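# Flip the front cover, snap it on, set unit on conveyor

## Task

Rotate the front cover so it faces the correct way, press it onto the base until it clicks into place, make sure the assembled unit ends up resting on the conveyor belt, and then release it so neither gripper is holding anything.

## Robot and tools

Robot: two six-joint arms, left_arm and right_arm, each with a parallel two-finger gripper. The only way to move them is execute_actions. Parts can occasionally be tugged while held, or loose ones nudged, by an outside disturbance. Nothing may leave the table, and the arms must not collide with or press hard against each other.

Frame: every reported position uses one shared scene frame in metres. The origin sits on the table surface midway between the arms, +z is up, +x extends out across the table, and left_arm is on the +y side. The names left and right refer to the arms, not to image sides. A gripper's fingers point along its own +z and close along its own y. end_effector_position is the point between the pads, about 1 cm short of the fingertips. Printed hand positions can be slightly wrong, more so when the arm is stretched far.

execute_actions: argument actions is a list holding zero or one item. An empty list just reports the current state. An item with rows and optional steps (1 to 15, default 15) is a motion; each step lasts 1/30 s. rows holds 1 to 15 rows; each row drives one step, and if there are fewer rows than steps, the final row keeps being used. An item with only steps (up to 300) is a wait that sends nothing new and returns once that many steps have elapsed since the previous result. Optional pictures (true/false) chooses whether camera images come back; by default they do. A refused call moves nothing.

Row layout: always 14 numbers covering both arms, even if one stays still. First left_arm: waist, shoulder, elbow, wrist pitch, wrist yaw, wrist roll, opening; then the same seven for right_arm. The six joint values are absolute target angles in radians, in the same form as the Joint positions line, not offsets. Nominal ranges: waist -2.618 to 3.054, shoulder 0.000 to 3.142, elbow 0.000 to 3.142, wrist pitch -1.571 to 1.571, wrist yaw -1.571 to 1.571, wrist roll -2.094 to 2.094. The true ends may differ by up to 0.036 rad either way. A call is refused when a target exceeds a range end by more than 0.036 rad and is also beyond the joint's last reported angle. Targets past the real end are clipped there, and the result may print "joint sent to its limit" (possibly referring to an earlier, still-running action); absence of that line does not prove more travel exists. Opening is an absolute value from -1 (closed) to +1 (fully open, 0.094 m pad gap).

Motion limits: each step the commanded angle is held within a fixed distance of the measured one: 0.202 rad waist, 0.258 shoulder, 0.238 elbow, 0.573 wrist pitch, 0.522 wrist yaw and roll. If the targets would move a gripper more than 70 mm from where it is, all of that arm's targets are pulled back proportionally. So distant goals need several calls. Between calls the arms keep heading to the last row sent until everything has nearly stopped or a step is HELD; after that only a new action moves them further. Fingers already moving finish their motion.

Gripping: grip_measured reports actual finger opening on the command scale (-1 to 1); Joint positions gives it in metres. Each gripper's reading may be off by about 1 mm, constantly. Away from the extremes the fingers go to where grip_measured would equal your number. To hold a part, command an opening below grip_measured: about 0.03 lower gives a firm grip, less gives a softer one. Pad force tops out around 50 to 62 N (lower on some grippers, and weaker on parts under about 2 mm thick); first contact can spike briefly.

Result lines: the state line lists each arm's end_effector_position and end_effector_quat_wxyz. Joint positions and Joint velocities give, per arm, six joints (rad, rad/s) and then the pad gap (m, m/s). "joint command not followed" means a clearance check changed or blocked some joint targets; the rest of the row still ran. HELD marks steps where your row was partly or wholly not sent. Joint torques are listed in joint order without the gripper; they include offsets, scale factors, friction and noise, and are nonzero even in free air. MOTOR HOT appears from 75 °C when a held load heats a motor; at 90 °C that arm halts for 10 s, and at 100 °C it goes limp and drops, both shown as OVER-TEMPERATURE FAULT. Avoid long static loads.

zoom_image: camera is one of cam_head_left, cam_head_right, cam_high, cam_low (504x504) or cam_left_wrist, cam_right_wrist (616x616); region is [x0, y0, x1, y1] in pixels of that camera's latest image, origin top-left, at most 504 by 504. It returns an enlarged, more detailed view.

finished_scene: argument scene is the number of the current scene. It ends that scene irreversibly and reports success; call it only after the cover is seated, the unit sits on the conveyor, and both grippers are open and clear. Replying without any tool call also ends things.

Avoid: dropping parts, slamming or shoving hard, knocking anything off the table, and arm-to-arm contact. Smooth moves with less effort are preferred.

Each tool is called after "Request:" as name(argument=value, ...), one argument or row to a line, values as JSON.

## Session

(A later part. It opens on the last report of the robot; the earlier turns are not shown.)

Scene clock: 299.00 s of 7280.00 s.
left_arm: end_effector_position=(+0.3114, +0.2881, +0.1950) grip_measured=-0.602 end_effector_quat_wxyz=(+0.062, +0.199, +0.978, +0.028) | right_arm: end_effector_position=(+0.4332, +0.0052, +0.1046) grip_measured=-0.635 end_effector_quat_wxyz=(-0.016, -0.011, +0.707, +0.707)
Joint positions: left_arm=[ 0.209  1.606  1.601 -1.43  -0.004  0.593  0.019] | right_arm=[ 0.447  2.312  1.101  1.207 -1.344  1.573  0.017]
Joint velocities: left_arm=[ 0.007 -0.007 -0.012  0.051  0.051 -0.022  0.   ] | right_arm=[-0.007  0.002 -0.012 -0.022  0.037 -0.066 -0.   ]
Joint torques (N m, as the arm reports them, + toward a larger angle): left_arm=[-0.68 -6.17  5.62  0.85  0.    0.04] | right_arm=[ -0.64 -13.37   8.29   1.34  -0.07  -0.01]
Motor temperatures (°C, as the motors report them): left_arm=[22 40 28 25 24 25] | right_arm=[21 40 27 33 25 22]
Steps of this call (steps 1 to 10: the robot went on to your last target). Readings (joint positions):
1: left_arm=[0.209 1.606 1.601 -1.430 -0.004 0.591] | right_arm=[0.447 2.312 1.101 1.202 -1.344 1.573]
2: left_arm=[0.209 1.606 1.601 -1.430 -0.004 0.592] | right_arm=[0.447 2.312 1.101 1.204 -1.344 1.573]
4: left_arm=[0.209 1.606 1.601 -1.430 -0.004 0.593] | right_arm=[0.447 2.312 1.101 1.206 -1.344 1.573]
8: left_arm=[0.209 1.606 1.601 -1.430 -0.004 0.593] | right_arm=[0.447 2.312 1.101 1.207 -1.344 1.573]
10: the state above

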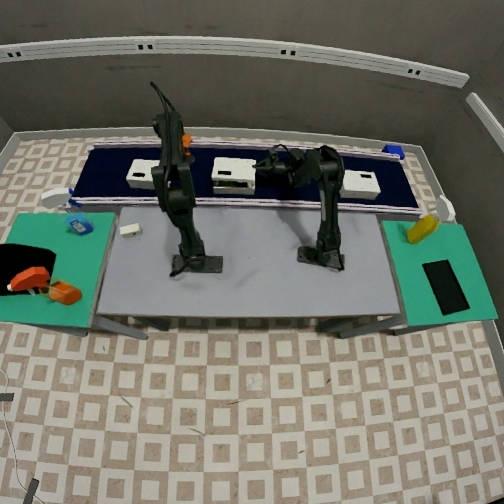

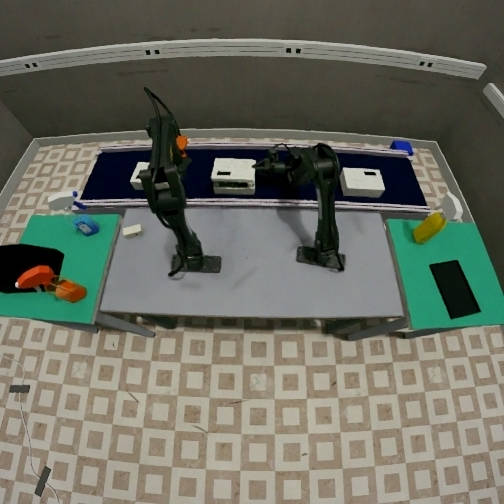

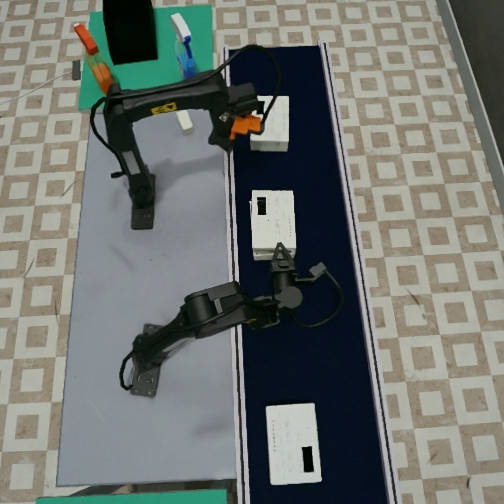

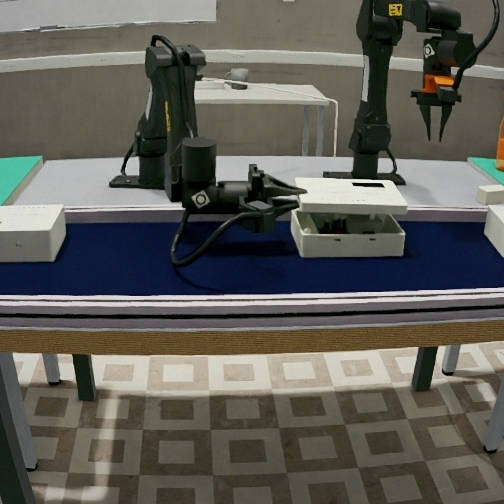

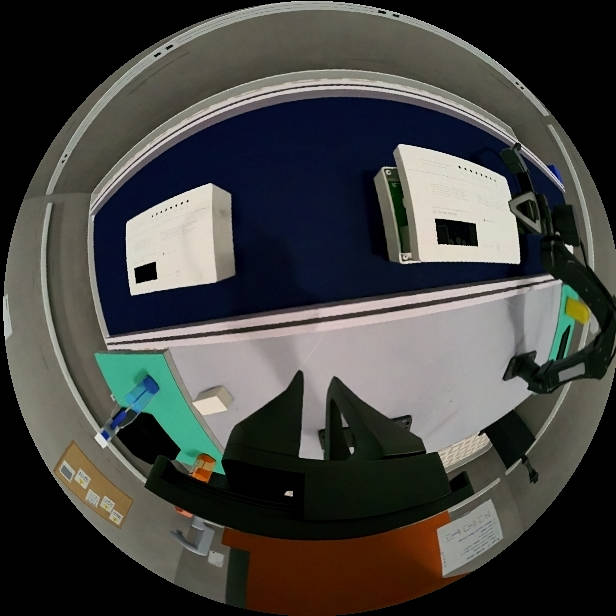

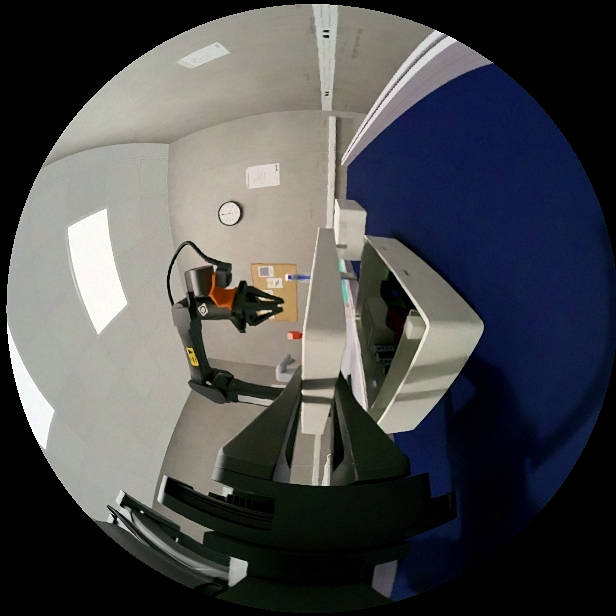

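Request:
execute_actions(
  actions=[
    {"rows":[[0.2,1.6,1.6,-1.43,0,0.6,-0.6,0.435,2.315,1.135,1.25,-1.36,1.57,-0.67],[0.2,1.6,1.6,-1.43,0,0.6,-0.6,0.435,2.325,1.145,1.25,-1.37,1.57,-0.67],[0.2,1.6,1.6,-1.43,0,0.6,-0.6,0.435,2.335,1.155,1.25,-1.38,1.57,-0.67],[0.2,1.6,1.6,-1.43,0,0.6,-0.6,0.435,2.345,1.165,1.25,-1.39,1.57,-0.67],[0.2,1.6,1.6,-1.43,0,0.6,-0.6,0.435,2.355,1.175,1.255,-1.4,1.57,-0.67],[0.2,1.6,1.6,-1.43,0,0.6,-0.6,0.435,2.365,1.184,1.26,-1.41,1.57,-0.67],[0.2,1.6,1.6,-1.43,0,0.6,-0.6,0.435,2.375,1.184,1.265,-1.41,1.57,-0.67],[0.2,1.6,1.6,-1.43,0,0.6,-0.6,0.435,2.385,1.184,1.265,-1.41,1.57,-0.67]]},
  ],
  pictures=false,
)

Request:
execute_actions(
  actions=[
    {"steps":10},
  ],
)

Request:
zoom_image(
  camera="cam_low",
  region=[270, 170, 430, 270],
)

Request:
zoom_image(
  camera="cam_high",
  region=[230, 180, 320, 270],
)

Request:
zoom_image(
  camera="cam_right_wrist",
  region=[260, 200, 500, 460],
)

Request:
zoom_image(
  camera="cam_left_wrist",
  region=[360, 130, 540, 290],
)

Scene clock: 314.90 s of 7280.00 s.
left_arm: end_effector_position=(+0.3114, +0.2881, +0.1950) grip_measured=-0.602 end_effector_quat_wxyz=(+0.062, +0.199, +0.978, +0.028) | right_arm: end_effector_position=(+0.4351, +0.0062, +0.0877) grip_measured=-0.635 end_effector_quat_wxyz=(-0.033, -0.028, +0.707, +0.706)
Joint positions: left_arm=[ 0.209  1.606  1.601 -1.43  -0.004  0.594  0.019] | right_arm=[ 0.444  2.39   1.16   1.228 -1.395  1.574  0.017]
Joint velocities: left_arm=[ 0.002  0.017 -0.002  0.051  0.007  0.051  0.   ] | right_arm=[-0.002 -0.002  0.012 -0.022 -0.051 -0.022 -0.   ]
Joint torques (N m, as the arm reports them, + toward a larger angle): left_arm=[-0.68 -6.18  5.62  0.84  0.01  0.03] | right_arm=[ -0.78 -13.14   8.18   1.32  -0.1   -0.03]
Motor temperatures (°C, as the motors report them): left_arm=[22 34 28 25 24 25] | right_arm=[21 43 28 34 25 22]
Steps of this call (steps 1 to 15: the robot went on to your last target; steps 16 to 90: nothing new was sent; then 12.40 s passed at rest; steps 91 to 105: all 15 steps of this action). Readings (joint positions):
91: left_arm=[0.209 1.606 1.601 -1.430 -0.004 0.594] | right_arm=[0.447 2.312 1.101 1.209 -1.344 1.573]
92: left_arm=[0.209 1.606 1.601 -1.430 -0.004 0.594] | right_arm=[0.447 2.314 1.104 1.210 -1.348 1.573]
94: left_arm=[0.209 1.606 1.601 -1.430 -0.004 0.594] | right_arm=[0.447 2.325 1.121 1.213 -1.358 1.573]
98: left_arm=[0.209 1.606 1.601 -1.430 -0.004 0.594] | right_arm=[0.445 2.361 1.157 1.225 -1.380 1.573]
105: the state above

Scene clock: 315.23 s of 7280.00 s.
left_arm: end_effector_position=(+0.3114, +0.2881, +0.1950) grip_measured=-0.602 end_effector_quat_wxyz=(+0.062, +0.199, +0.978, +0.028) | right_arm: end_effector_position=(+0.4345, +0.0061, +0.0879) grip_measured=-0.635 end_effector_quat_wxyz=(-0.033, -0.030, +0.706, +0.706)
Joint positions: left_arm=[ 0.209  1.606  1.601 -1.43  -0.004  0.594  0.019] | right_arm=[ 0.444  2.39   1.16   1.23  -1.399  1.574  0.017]
Joint velocities: left_arm=[ 0.007  0.012 -0.012  0.022 -0.007 -0.007 -0.   ] | right_arm=[ 0.012 -0.007 -0.002 -0.037  0.007 -0.007 -0.001]
Joint torques (N m, as the arm reports them, + toward a larger angle): left_arm=[-0.68 -6.17  5.61  0.84  0.01  0.03] | right_arm=[ -0.75 -13.07   8.16   1.31  -0.12  -0.02]
Motor temperatures (°C, as the motors report them): left_arm=[22 34 28 25 24 25] | right_arm=[21 43 28 34 25 22]
Steps of this call (steps 1 to 10: the robot went on to your last target). Readings (joint positions):
1: left_arm=[0.209 1.606 1.601 -1.430 -0.004 0.594] | right_arm=[0.444 2.390 1.160 1.229 -1.396 1.574]
2: left_arm=[0.209 1.606 1.601 -1.430 -0.004 0.594] | right_arm=[0.444 2.390 1.160 1.230 -1.397 1.574]
4: left_arm=[0.209 1.606 1.601 -1.430 -0.004 0.594] | right_arm=[0.444 2.390 1.160 1.230 -1.398 1.574]
8: left_arm=[0.209 1.606 1.601 -1.430 -0.004 0.594] | right_arm=[0.444 2.390 1.160 1.230 -1.399 1.574]
10: the state above

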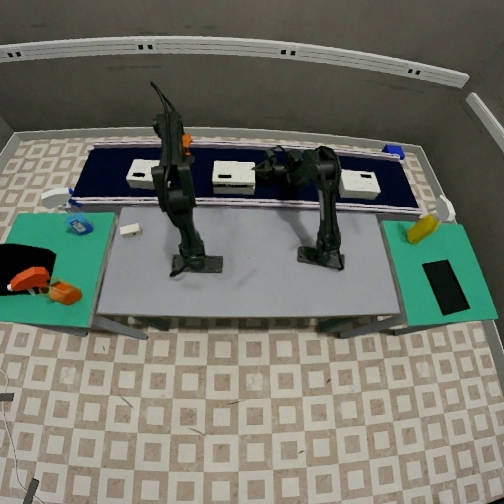

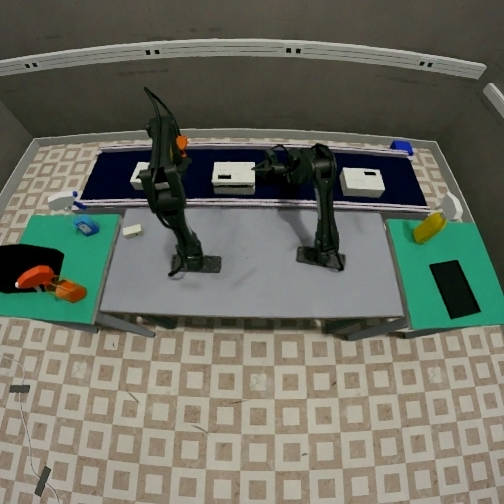

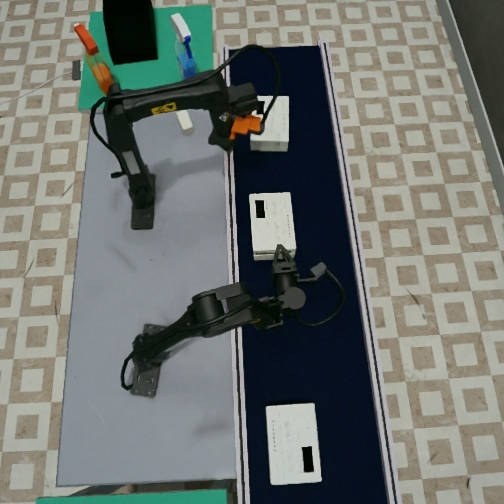

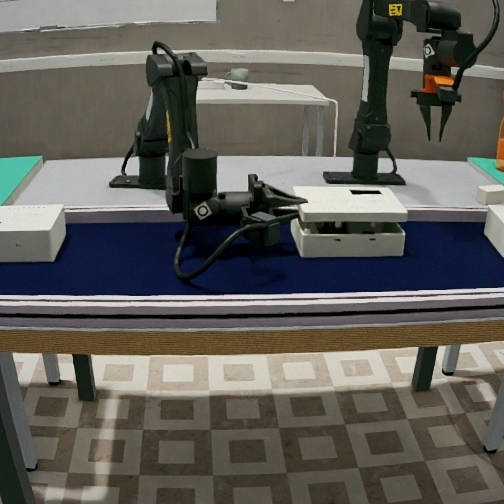

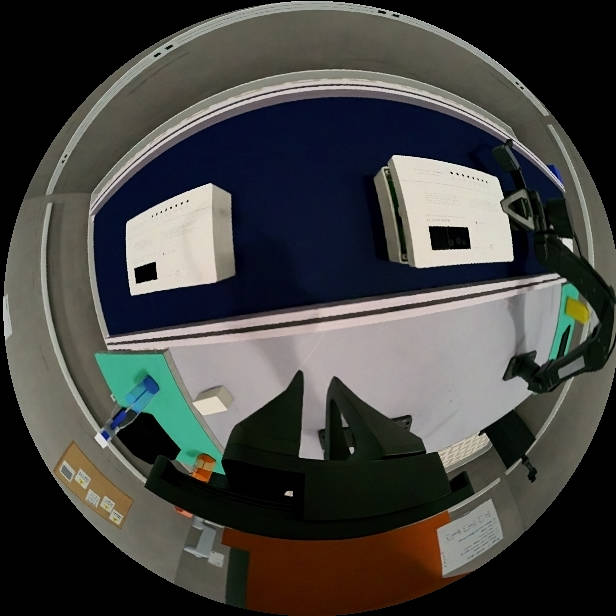

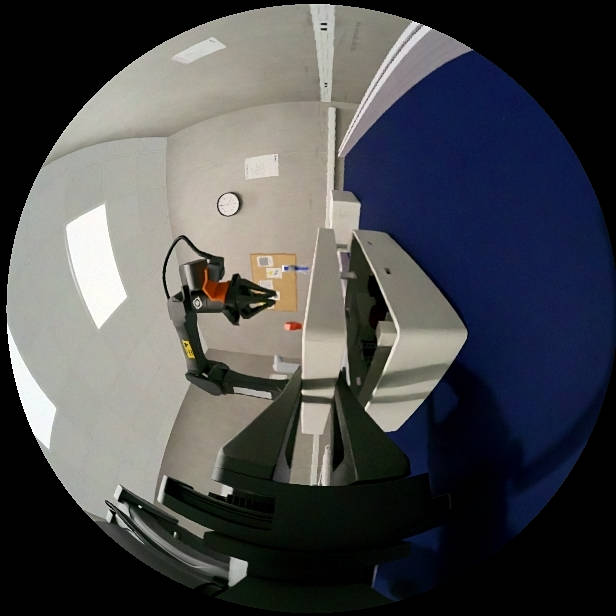

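Region (270, 170, 430, 270) of cam_low's 504x504 image, scaled by 3.150, with more detail than that image has; it fills the top 315 rows of this view, and the rest is white.

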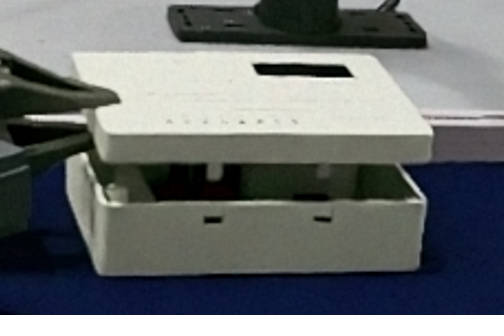

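Region (230, 180, 320, 270) of cam_high's 504x504 image, scaled by 5.600, with more detail than that image has.

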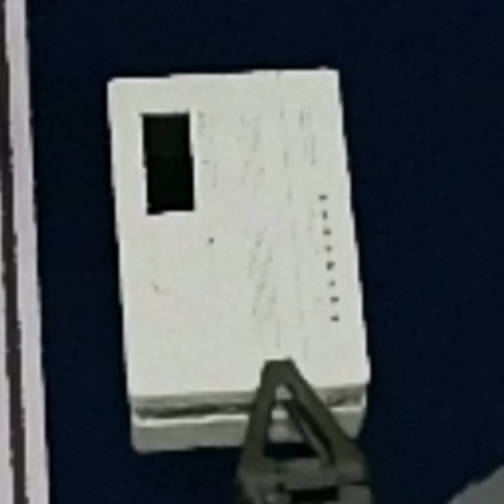

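Region (260, 200, 500, 460) of cam_right_wrist's 616x616 image, scaled by 1.938, with more detail than that image has; it fills the left 465 columns of this view, and the rest is white.

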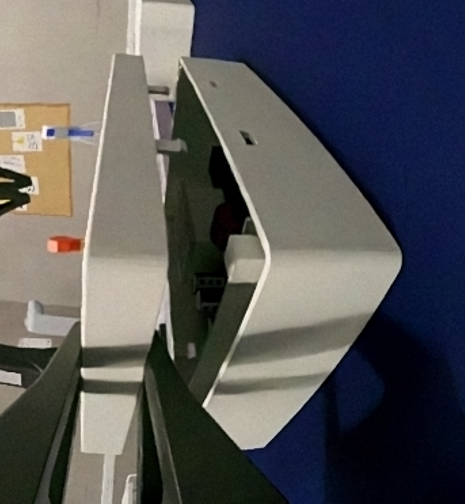

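Region (360, 130, 540, 290) of cam_left_wrist's 616x616 image, scaled by 2.800, with more detail than that image has.

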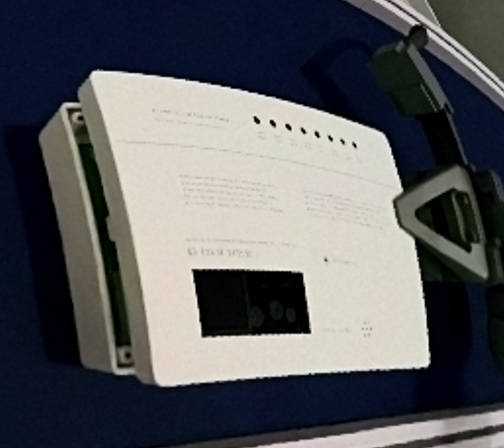

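Looks good. Lower 9 mm.

Request:
execute_actions(
  actions=[
    {"rows":[[0.2,1.6,1.6,-1.43,0,0.6,-0.6,0.435,2.395,1.186,1.27,-1.41,1.57,-0.67],[0.2,1.6,1.6,-1.43,0,0.6,-0.6,0.435,2.402,1.188,1.277,-1.41,1.57,-0.67],[0.2,1.6,1.6,-1.43,0,0.6,-0.6,0.435,2.409,1.188,1.284,-1.41,1.57,-0.67],[0.2,1.6,1.6,-1.43,0,0.6,-0.6,0.435,2.416,1.188,1.29,-1.41,1.57,-0.67],[0.2,1.6,1.6,-1.43,0,0.6,-0.6,0.435,2.42,1.188,1.292,-1.41,1.57,-0.67]]},
  ],
)

Request:
zoom_image(
  camera="cam_low",
  region=[270, 170, 430, 270],
)

Request:
zoom_image(
  camera="cam_right_wrist",
  region=[260, 200, 500, 460],
)

Request:
zoom_image(
  camera="cam_left_wrist",
  region=[360, 130, 540, 290],
)

Request:
zoom_image(
  camera="cam_head_left",
  region=[200, 150, 280, 205],
)

Scene clock: 325.87 s of 7280.00 s.
left_arm: end_effector_position=(+0.3114, +0.2881, +0.1950) grip_measured=-0.602 end_effector_quat_wxyz=(+0.062, +0.199, +0.978, +0.028) | right_arm: end_effector_position=(+0.4332, +0.0058, +0.0761) grip_measured=-0.635 end_effector_quat_wxyz=(-0.036, -0.028, +0.707, +0.706)
Joint positions: left_arm=[ 0.209  1.606  1.601 -1.43  -0.004  0.594  0.019] | right_arm=[ 0.444  2.423  1.16   1.255 -1.399  1.574  0.017]
Joint velocities: left_arm=[ 0.002 -0.017 -0.007  0.007  0.095 -0.007  0.001] | right_arm=[ 0.002  0.002  0.002 -0.022  0.022 -0.022 -0.   ]
Joint torques (N m, as the arm reports them, + toward a larger angle): left_arm=[-0.67 -6.17  5.63  0.84  0.    0.02] | right_arm=[ -0.76 -13.03   8.38   1.32  -0.11  -0.02]
Motor temperatures (°C, as the motors report them): left_arm=[22 33 28 25 24 25] | right_arm=[21 45 28 34 25 22]
Steps of this call (steps 1 to 15: the robot went on to your last target; steps 16 to 90: nothing new was sent; then 7.13 s passed at rest; steps 91 to 105: all 15 steps of this action). Readings (joint positions):
91: left_arm=[0.209 1.606 1.601 -1.430 -0.004 0.594] | right_arm=[0.444 2.390 1.160 1.231 -1.399 1.574]
92: left_arm=[0.209 1.606 1.601 -1.430 -0.004 0.594] | right_arm=[0.444 2.391 1.160 1.233 -1.399 1.574]
94: left_arm=[0.209 1.606 1.601 -1.430 -0.004 0.594] | right_arm=[0.444 2.397 1.160 1.243 -1.399 1.574]
98: left_arm=[0.209 1.606 1.601 -1.430 -0.004 0.594] | right_arm=[0.444 2.418 1.160 1.251 -1.399 1.574]
105: the state above

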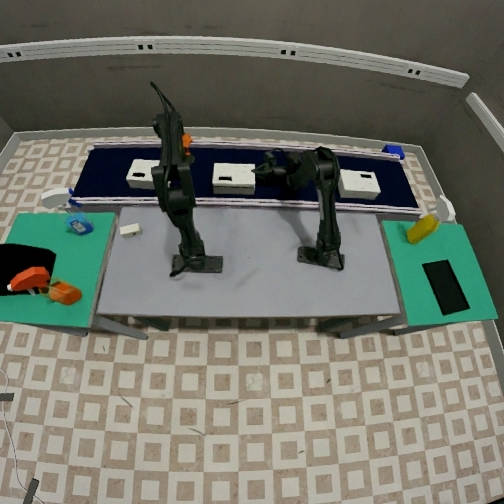

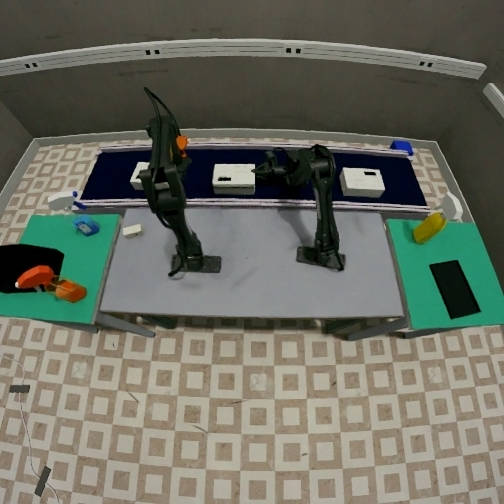

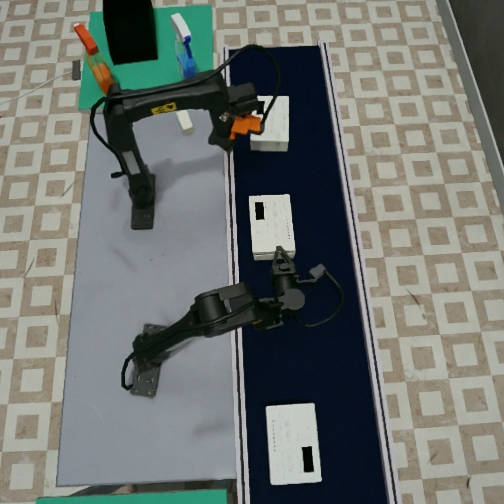

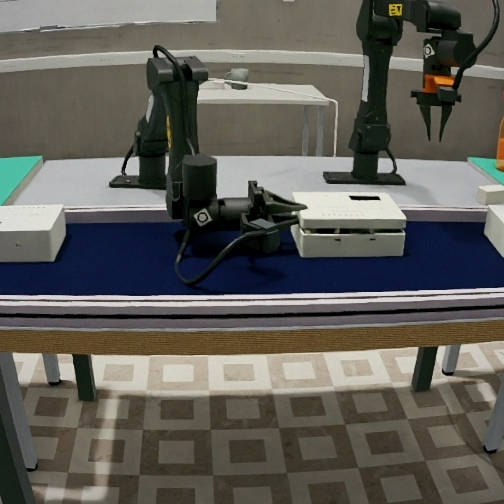

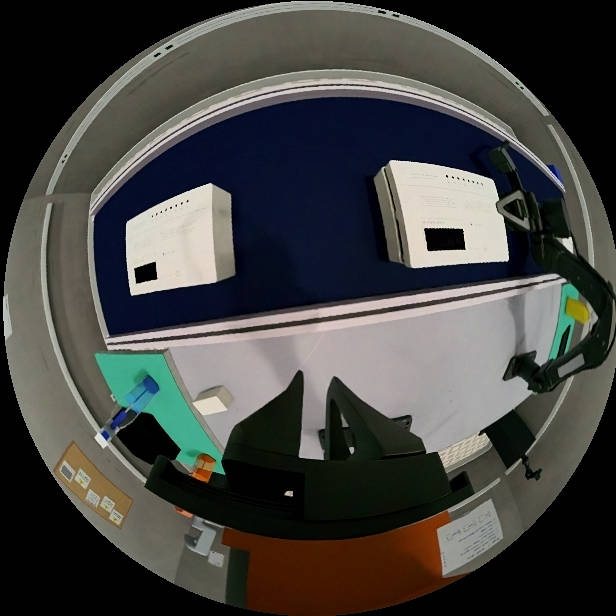

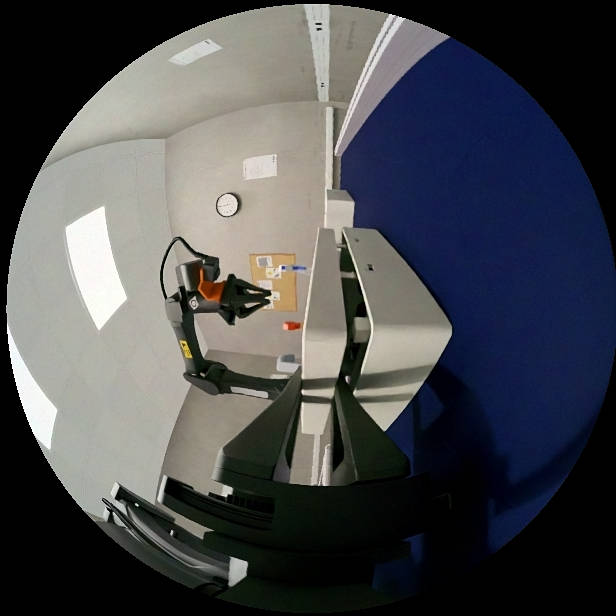

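Region (270, 170, 430, 270) of cam_low's 504x504 image, scaled by 3.150, with more detail than that image has; it fills the top 315 rows of this view, and the rest is white.

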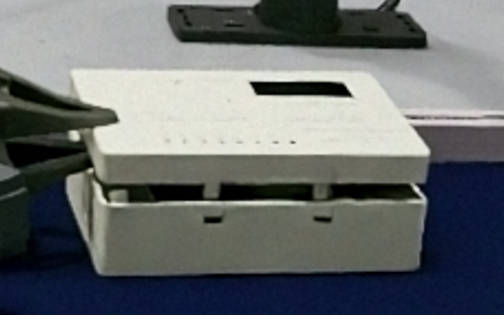

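Region (260, 200, 500, 460) of cam_right_wrist's 616x616 image, scaled by 1.938, with more detail than that image has; it fills the left 465 columns of this view, and the rest is white.

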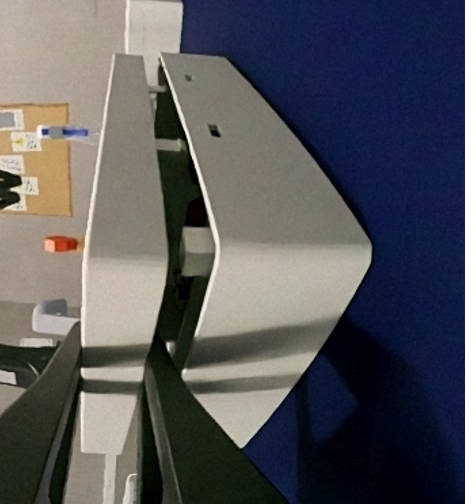

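Region (360, 130, 540, 290) of cam_left_wrist's 616x616 image, scaled by 2.800, with more detail than that image has.

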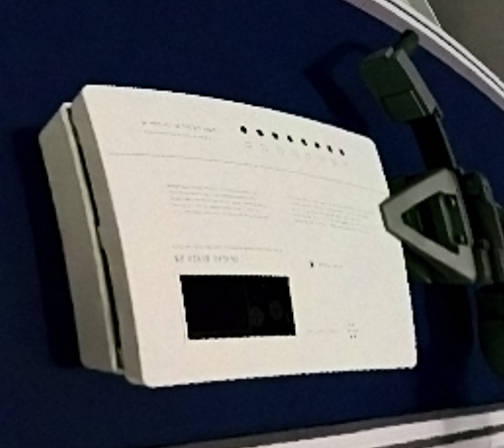

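Region (200, 150, 280, 205) of cam_head_left's 504x504 image, scaled by 6.300, with more detail than that image has; it fills the top 346 rows of this view, and the rest is white.

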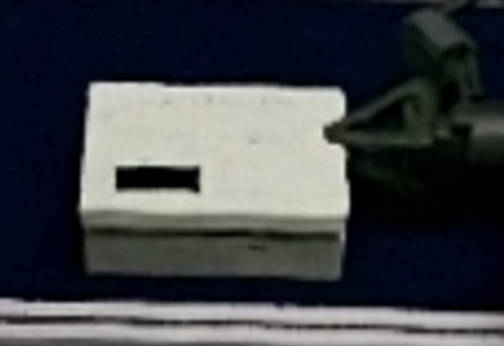

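Request:
execute_actions(
  actions=[
    {"rows":[[0.2,1.6,1.6,-1.43,0,0.6,-0.6,0.435,2.42,1.2,1.292,-1.41,1.57,-0.67],[0.2,1.6,1.6,-1.43,0,0.6,-0.6,0.435,2.42,1.2,1.292,-1.41,1.57,-0.67],[0.2,1.6,1.6,-1.43,0,0.6,-0.6,0.435,2.42,1.2,1.292,-1.41,1.57,-0.67],[0.2,1.6,1.6,-1.43,0,0.6,-0.6,0.435,2.42,1.2,1.292,-1.41,1.57,-0.67],[0.2,1.6,1.6,-1.43,0,0.6,-0.6,0.435,2.42,1.2,1.292,-1.41,1.57,-0.67],[0.2,1.6,1.6,-1.43,0,0.6,-0.6,0.435,2.433,1.2,1.292,-1.41,1.57,-0.67]]},
  ],
)

Request:
zoom_image(
  camera="cam_right_wrist",
  region=[260, 200, 500, 460],
)

Request:
zoom_image(
  camera="cam_left_wrist",
  region=[360, 130, 540, 290],
)

Request:
zoom_image(
  camera="cam_low",
  region=[270, 170, 430, 270],
)

Scene clock: 337.23 s of 7280.00 s.
left_arm: end_effector_position=(+0.3114, +0.2881, +0.1950) grip_measured=-0.602 end_effector_quat_wxyz=(+0.062, +0.199, +0.978, +0.028) | right_arm: end_effector_position=(+0.4358, +0.0065, +0.0764) grip_measured=-0.635 end_effector_quat_wxyz=(-0.033, -0.032, +0.706, +0.707)
Joint positions: left_arm=[ 0.209  1.606  1.601 -1.43  -0.004  0.594  0.019] | right_arm=[ 0.444  2.432  1.175  1.26  -1.401  1.574  0.017]
Joint velocities: left_arm=[-0.012 -0.007 -0.002 -0.022 -0.051  0.037  0.   ] | right_arm=[ 0.002 -0.002 -0.002  0.007  0.066  0.022 -0.001]
Joint torques (N m, as the arm reports them, + toward a larger angle): left_arm=[-0.68 -6.16  5.63  0.84  0.    0.02] | right_arm=[ -0.76 -12.92   8.09   1.27  -0.09  -0.02]
Motor temperatures (°C, as the motors report them): left_arm=[22 32 28 25 24 25] | right_arm=[21 45 28 34 25 22]
Steps of this call (steps 1 to 15: the robot went on to your last target; steps 16 to 90: nothing new was sent; then 7.87 s passed at rest; steps 91 to 105: all 15 steps of this action). Readings (joint positions):
91: left_arm=[0.209 1.606 1.601 -1.430 -0.004 0.594] | right_arm=[0.444 2.423 1.162 1.257 -1.400 1.574]
92: left_arm=[0.209 1.606 1.601 -1.430 -0.004 0.594] | right_arm=[0.444 2.423 1.165 1.257 -1.401 1.574]
94: left_arm=[0.209 1.606 1.601 -1.430 -0.004 0.594] | right_arm=[0.444 2.423 1.171 1.258 -1.401 1.574]
98: left_arm=[0.209 1.606 1.601 -1.430 -0.004 0.594] | right_arm=[0.444 2.424 1.175 1.259 -1.401 1.574]
105: the state above

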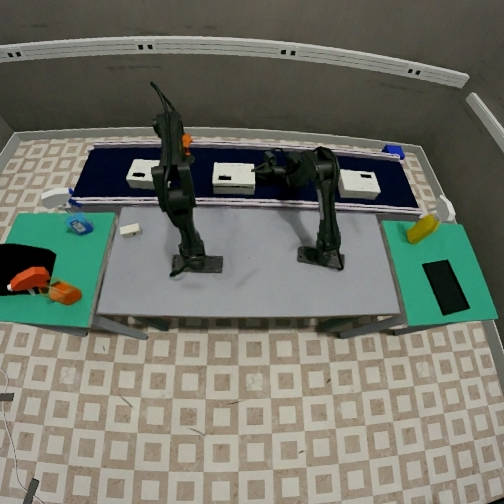

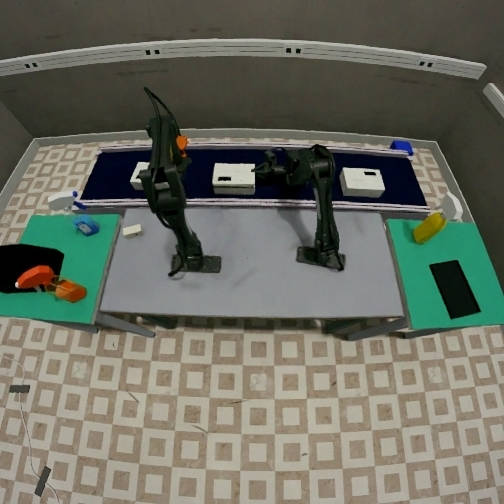

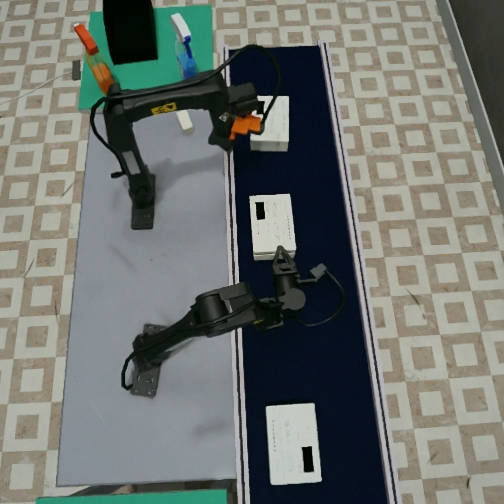

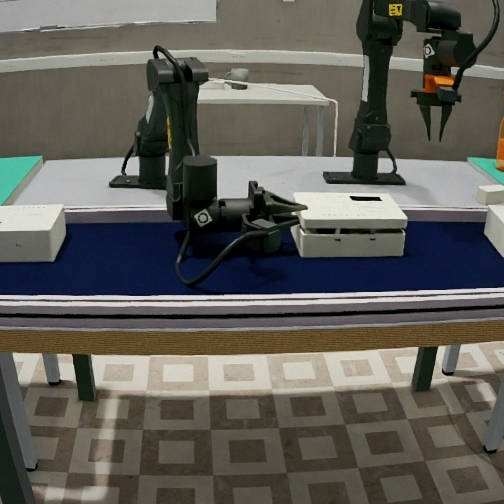

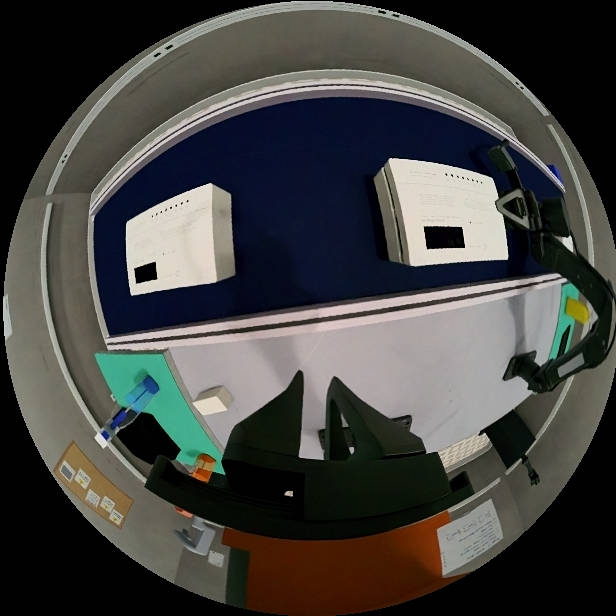

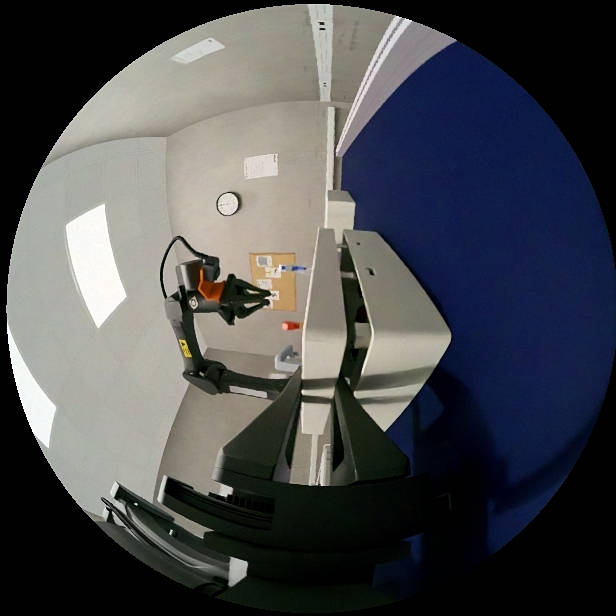

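Region (260, 200, 500, 460) of cam_right_wrist's 616x616 image, scaled by 1.938, with more detail than that image has; it fills the left 465 columns of this view, and the rest is white.

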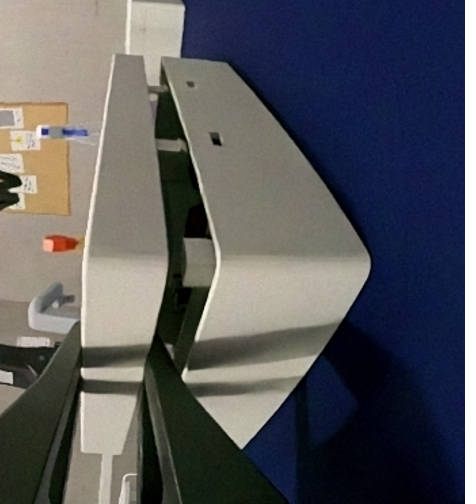

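Region (360, 130, 540, 290) of cam_left_wrist's 616x616 image, scaled by 2.800, with more detail than that image has.

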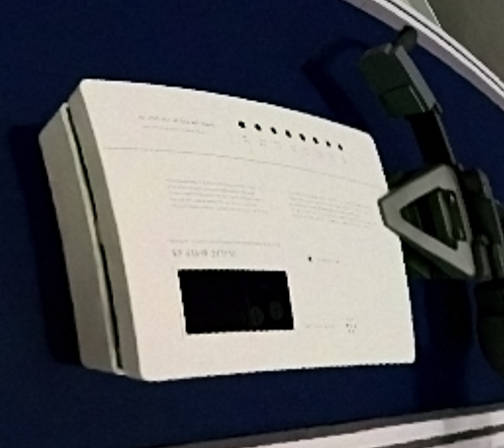

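Region (270, 170, 430, 270) of cam_low's 504x504 image, scaled by 3.150, with more detail than that image has; it fills the top 315 rows of this view, and the rest is white.

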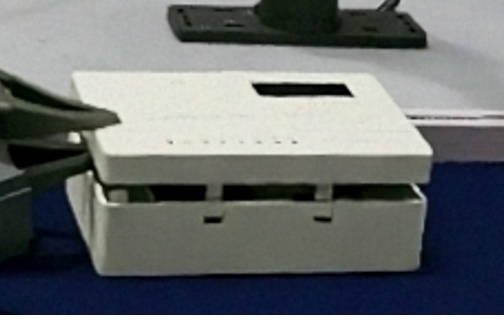

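Request:
execute_actions(
  actions=[
    {"rows":[[0.2,1.6,1.6,-1.43,0,0.6,-0.6,0.435,2.438,1.2,1.292,-1.41,1.57,-0.63],[0.2,1.6,1.6,-1.43,0,0.6,-0.6,0.435,2.438,1.2,1.292,-1.41,1.57,-0.61],[0.2,1.6,1.6,-1.43,0,0.6,-0.6,0.435,2.438,1.2,1.292,-1.41,1.57,-0.59],[0.2,1.6,1.6,-1.43,0,0.6,-0.6,0.435,2.438,1.2,1.292,-1.41,1.57,-0.57],[0.2,1.6,1.6,-1.43,0,0.6,-0.6,0.435,2.438,1.2,1.292,-1.41,1.57,-0.55],[0.2,1.6,1.6,-1.43,0,0.6,-0.6,0.435,2.438,1.2,1.292,-1.41,1.57,-0.53],[0.2,1.6,1.6,-1.43,0,0.6,-0.6,0.43,2.438,1.2,1.28,-1.415,1.57,-0.51],[0.2,1.6,1.6,-1.43,0,0.6,-0.6,0.424,2.438,1.2,1.28,-1.42,1.57,-0.49],[0.2,1.6,1.6,-1.43,0,0.6,-0.6,0.418,2.438,1.2,1.28,-1.425,1.57,-0.47],[0.2,1.6,1.6,-1.43,0,0.6,-0.6,0.412,2.438,1.2,1.28,-1.43,1.57,-0.45],[0.2,1.6,1.6,-1.43,0,0.6,-0.6,0.406,2.438,1.2,1.28,-1.435,1.57,-0.43],[0.2,1.6,1.6,-1.43,0,0.6,-0.6,0.4,2.438,1.2,1.28,-1.44,1.57,-0.41],[0.2,1.6,1.6,-1.43,0,0.6,-0.6,0.39,2.438,1.2,1.28,-1.45,1.57,-0.39],[0.2,1.6,1.6,-1.43,0,0.6,-0.6,0.38,2.438,1.2,1.28,-1.46,1.57,-0.37],[0.2,1.6,1.6,-1.43,0,0.6,-0.6,0.36,2.438,1.2,1.28,-1.47,1.57,-0.36]]},
  ],
  pictures=false,
)

Request:
execute_actions(
  actions=[
    {"steps":12},
  ],
)

Request:
zoom_image(
  camera="cam_right_wrist",
  region=[260, 200, 500, 460],
)

Request:
zoom_image(
  camera="cam_left_wrist",
  region=[360, 130, 540, 290],
)

Request:
zoom_image(
  camera="cam_low",
  region=[270, 170, 430, 270],
)

Scene clock: 350.23 s of 7280.00 s.
left_arm: end_effector_position=(+0.3114, +0.2881, +0.1950) grip_measured=-0.602 end_effector_quat_wxyz=(+0.062, +0.199, +0.978, +0.028) | right_arm: end_effector_position=(+0.4421, -0.0113, +0.0764) grip_measured=-0.367 end_effector_quat_wxyz=(-0.028, -0.029, +0.706, +0.707)
Joint positions: left_arm=[ 0.209  1.606  1.601 -1.43  -0.004  0.594  0.019] | right_arm=[ 0.4    2.432  1.175  1.262 -1.434  1.575  0.03 ]
Joint velocities: left_arm=[-0.002  0.007  0.002 -0.022  0.022  0.037  0.001] | right_arm=[-0.281 -0.002 -0.007 -0.022 -0.198  0.022  0.011]
Joint torques (N m, as the arm reports them, + toward a larger angle): left_arm=[-0.67 -6.17  5.62  0.85  0.    0.02] | right_arm=[ -1.91 -12.23   8.13   1.13  -0.07  -0.03]
Motor temperatures (°C, as the motors report them): left_arm=[22 32 28 25 24 25] | right_arm=[21 46 28 34 25 22]
Steps of this call (steps 1 to 15: the robot went on to your last target; steps 16 to 90: nothing new was sent; then 9.50 s passed at rest; steps 91 to 105: all 15 steps of this action). Readings (joint positions):
91: left_arm=[0.209 1.606 1.601 -1.430 -0.004 0.594] | right_arm=[0.444 2.432 1.175 1.260 -1.401 1.574]
92: left_arm=[0.209 1.606 1.601 -1.430 -0.004 0.594] | right_arm=[0.444 2.432 1.175 1.260 -1.401 1.574]
94: left_arm=[0.209 1.606 1.601 -1.430 -0.004 0.594] | right_arm=[0.444 2.432 1.175 1.261 -1.401 1.575]
98: left_arm=[0.209 1.606 1.601 -1.430 -0.004 0.594] | right_arm=[0.442 2.432 1.175 1.262 -1.404 1.575]
105: the state above

Scene clock: 350.63 s of 7280.00 s.
left_arm: end_effector_position=(+0.3114, +0.2881, +0.1950) grip_measured=-0.602 end_effector_quat_wxyz=(+0.062, +0.199, +0.978, +0.028) | right_arm: end_effector_position=(+0.4490, -0.0287, +0.0764) grip_measured=-0.362 end_effector_quat_wxyz=(-0.022, -0.022, +0.707, +0.707)
Joint positions: left_arm=[ 0.209  1.606  1.601 -1.43  -0.004  0.594  0.019] | right_arm=[ 0.357  2.432  1.175  1.262 -1.458  1.575  0.03 ]
Joint velocities: left_arm=[-0.017 -0.017 -0.007  0.037 -0.007  0.051 -0.   ] | right_arm=[-0.012 -0.007 -0.002 -0.051  0.037  0.022  0.   ]
Joint torques (N m, as the arm reports them, + toward a larger angle): left_arm=[-0.69 -6.16  5.62  0.84  0.01  0.02] | right_arm=[  0.2  -12.24   8.04   1.12  -0.07  -0.03]
Motor temperatures (°C, as the motors report them): left_arm=[22 32 28 25 24 25] | right_arm=[21 46 28 34 25 22]
Steps of this call (steps 1 to 12: the robot went on to your last target). Readings (joint positions):
1: left_arm=[0.209 1.606 1.601 -1.430 -0.004 0.594] | right_arm=[0.389 2.432 1.175 1.262 -1.440 1.575]
2: left_arm=[0.209 1.606 1.601 -1.430 -0.004 0.594] | right_arm=[0.378 2.432 1.175 1.262 -1.444 1.575]
4: left_arm=[0.209 1.606 1.601 -1.430 -0.004 0.594] | right_arm=[0.362 2.432 1.175 1.262 -1.448 1.575]
8: left_arm=[0.209 1.606 1.601 -1.430 -0.004 0.594] | right_arm=[0.357 2.432 1.175 1.262 -1.454 1.575]
12: the state above

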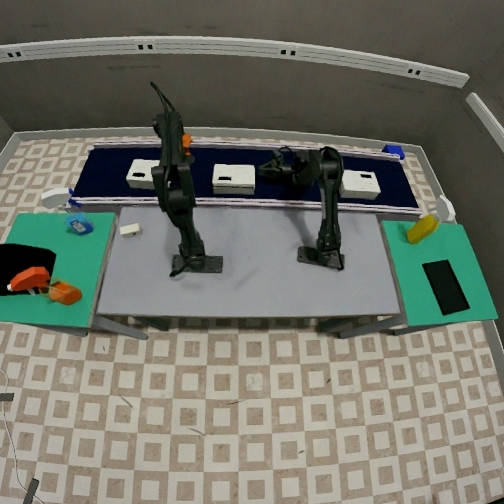

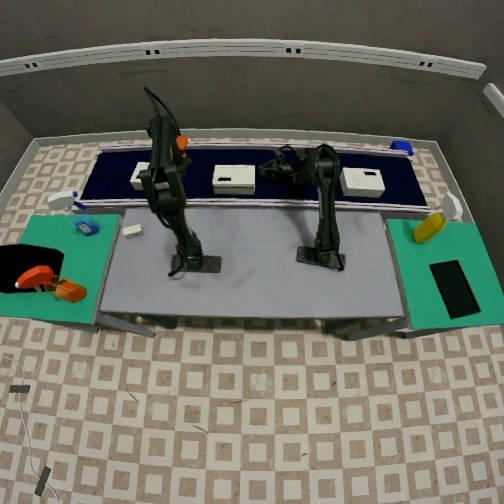

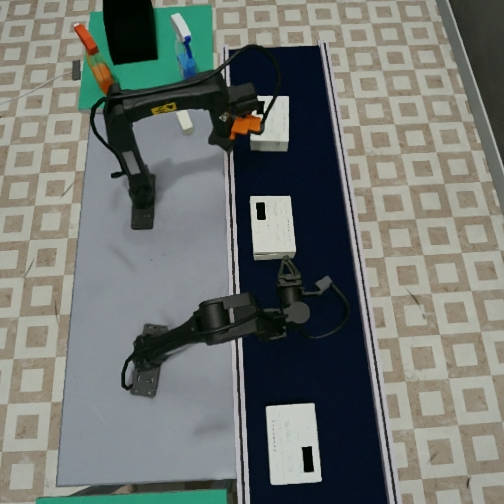

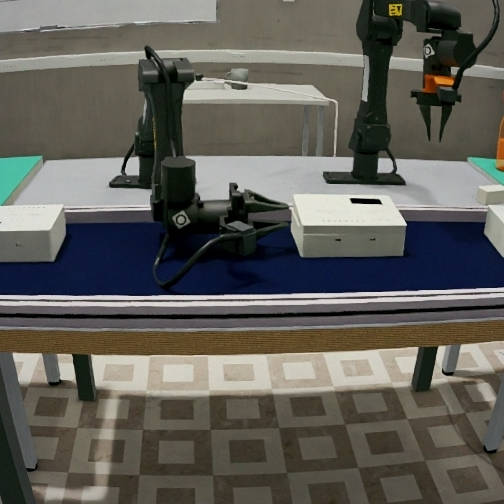

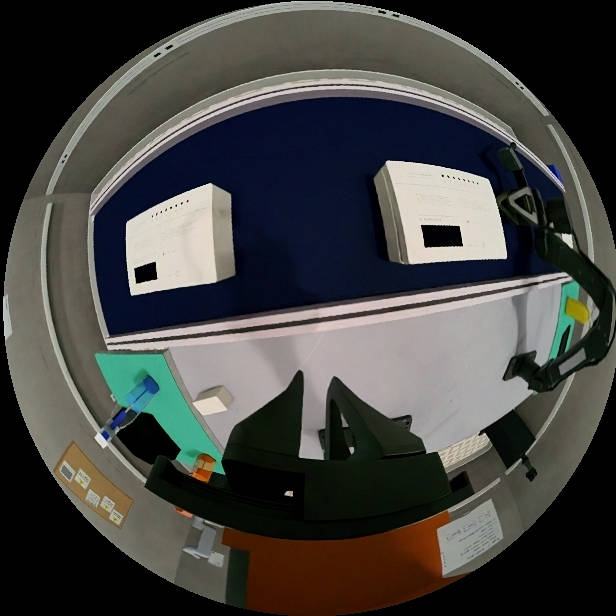

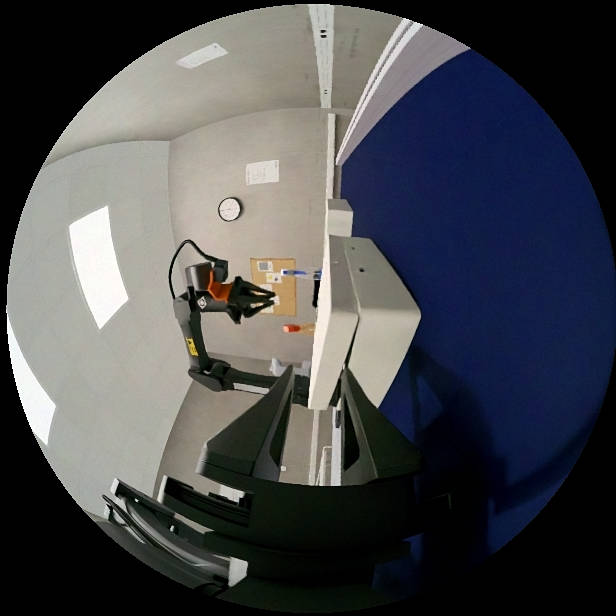

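Region (260, 200, 500, 460) of cam_right_wrist's 616x616 image, scaled by 1.938, with more detail than that image has; it fills the left 465 columns of this view, and the rest is white.

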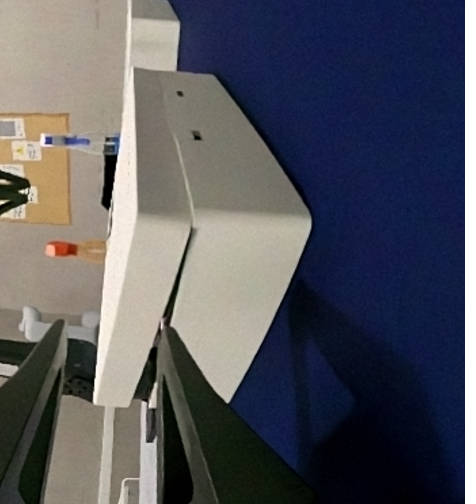

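Region (360, 130, 540, 290) of cam_left_wrist's 616x616 image, scaled by 2.800, with more detail than that image has.

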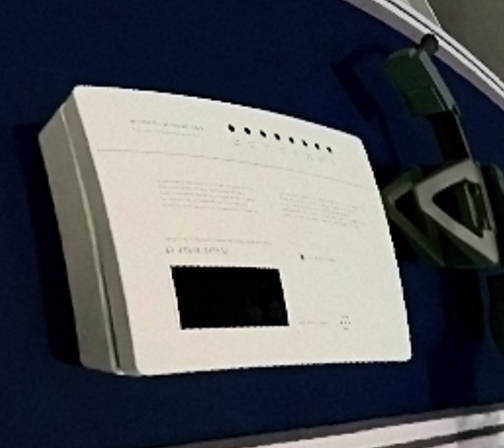

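Region (270, 170, 430, 270) of cam_low's 504x504 image, scaled by 3.150, with more detail than that image has; it fills the top 315 rows of this view, and the rest is white.

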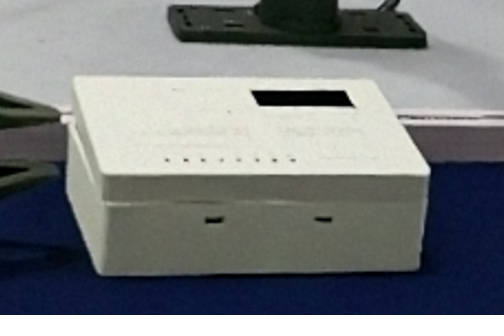

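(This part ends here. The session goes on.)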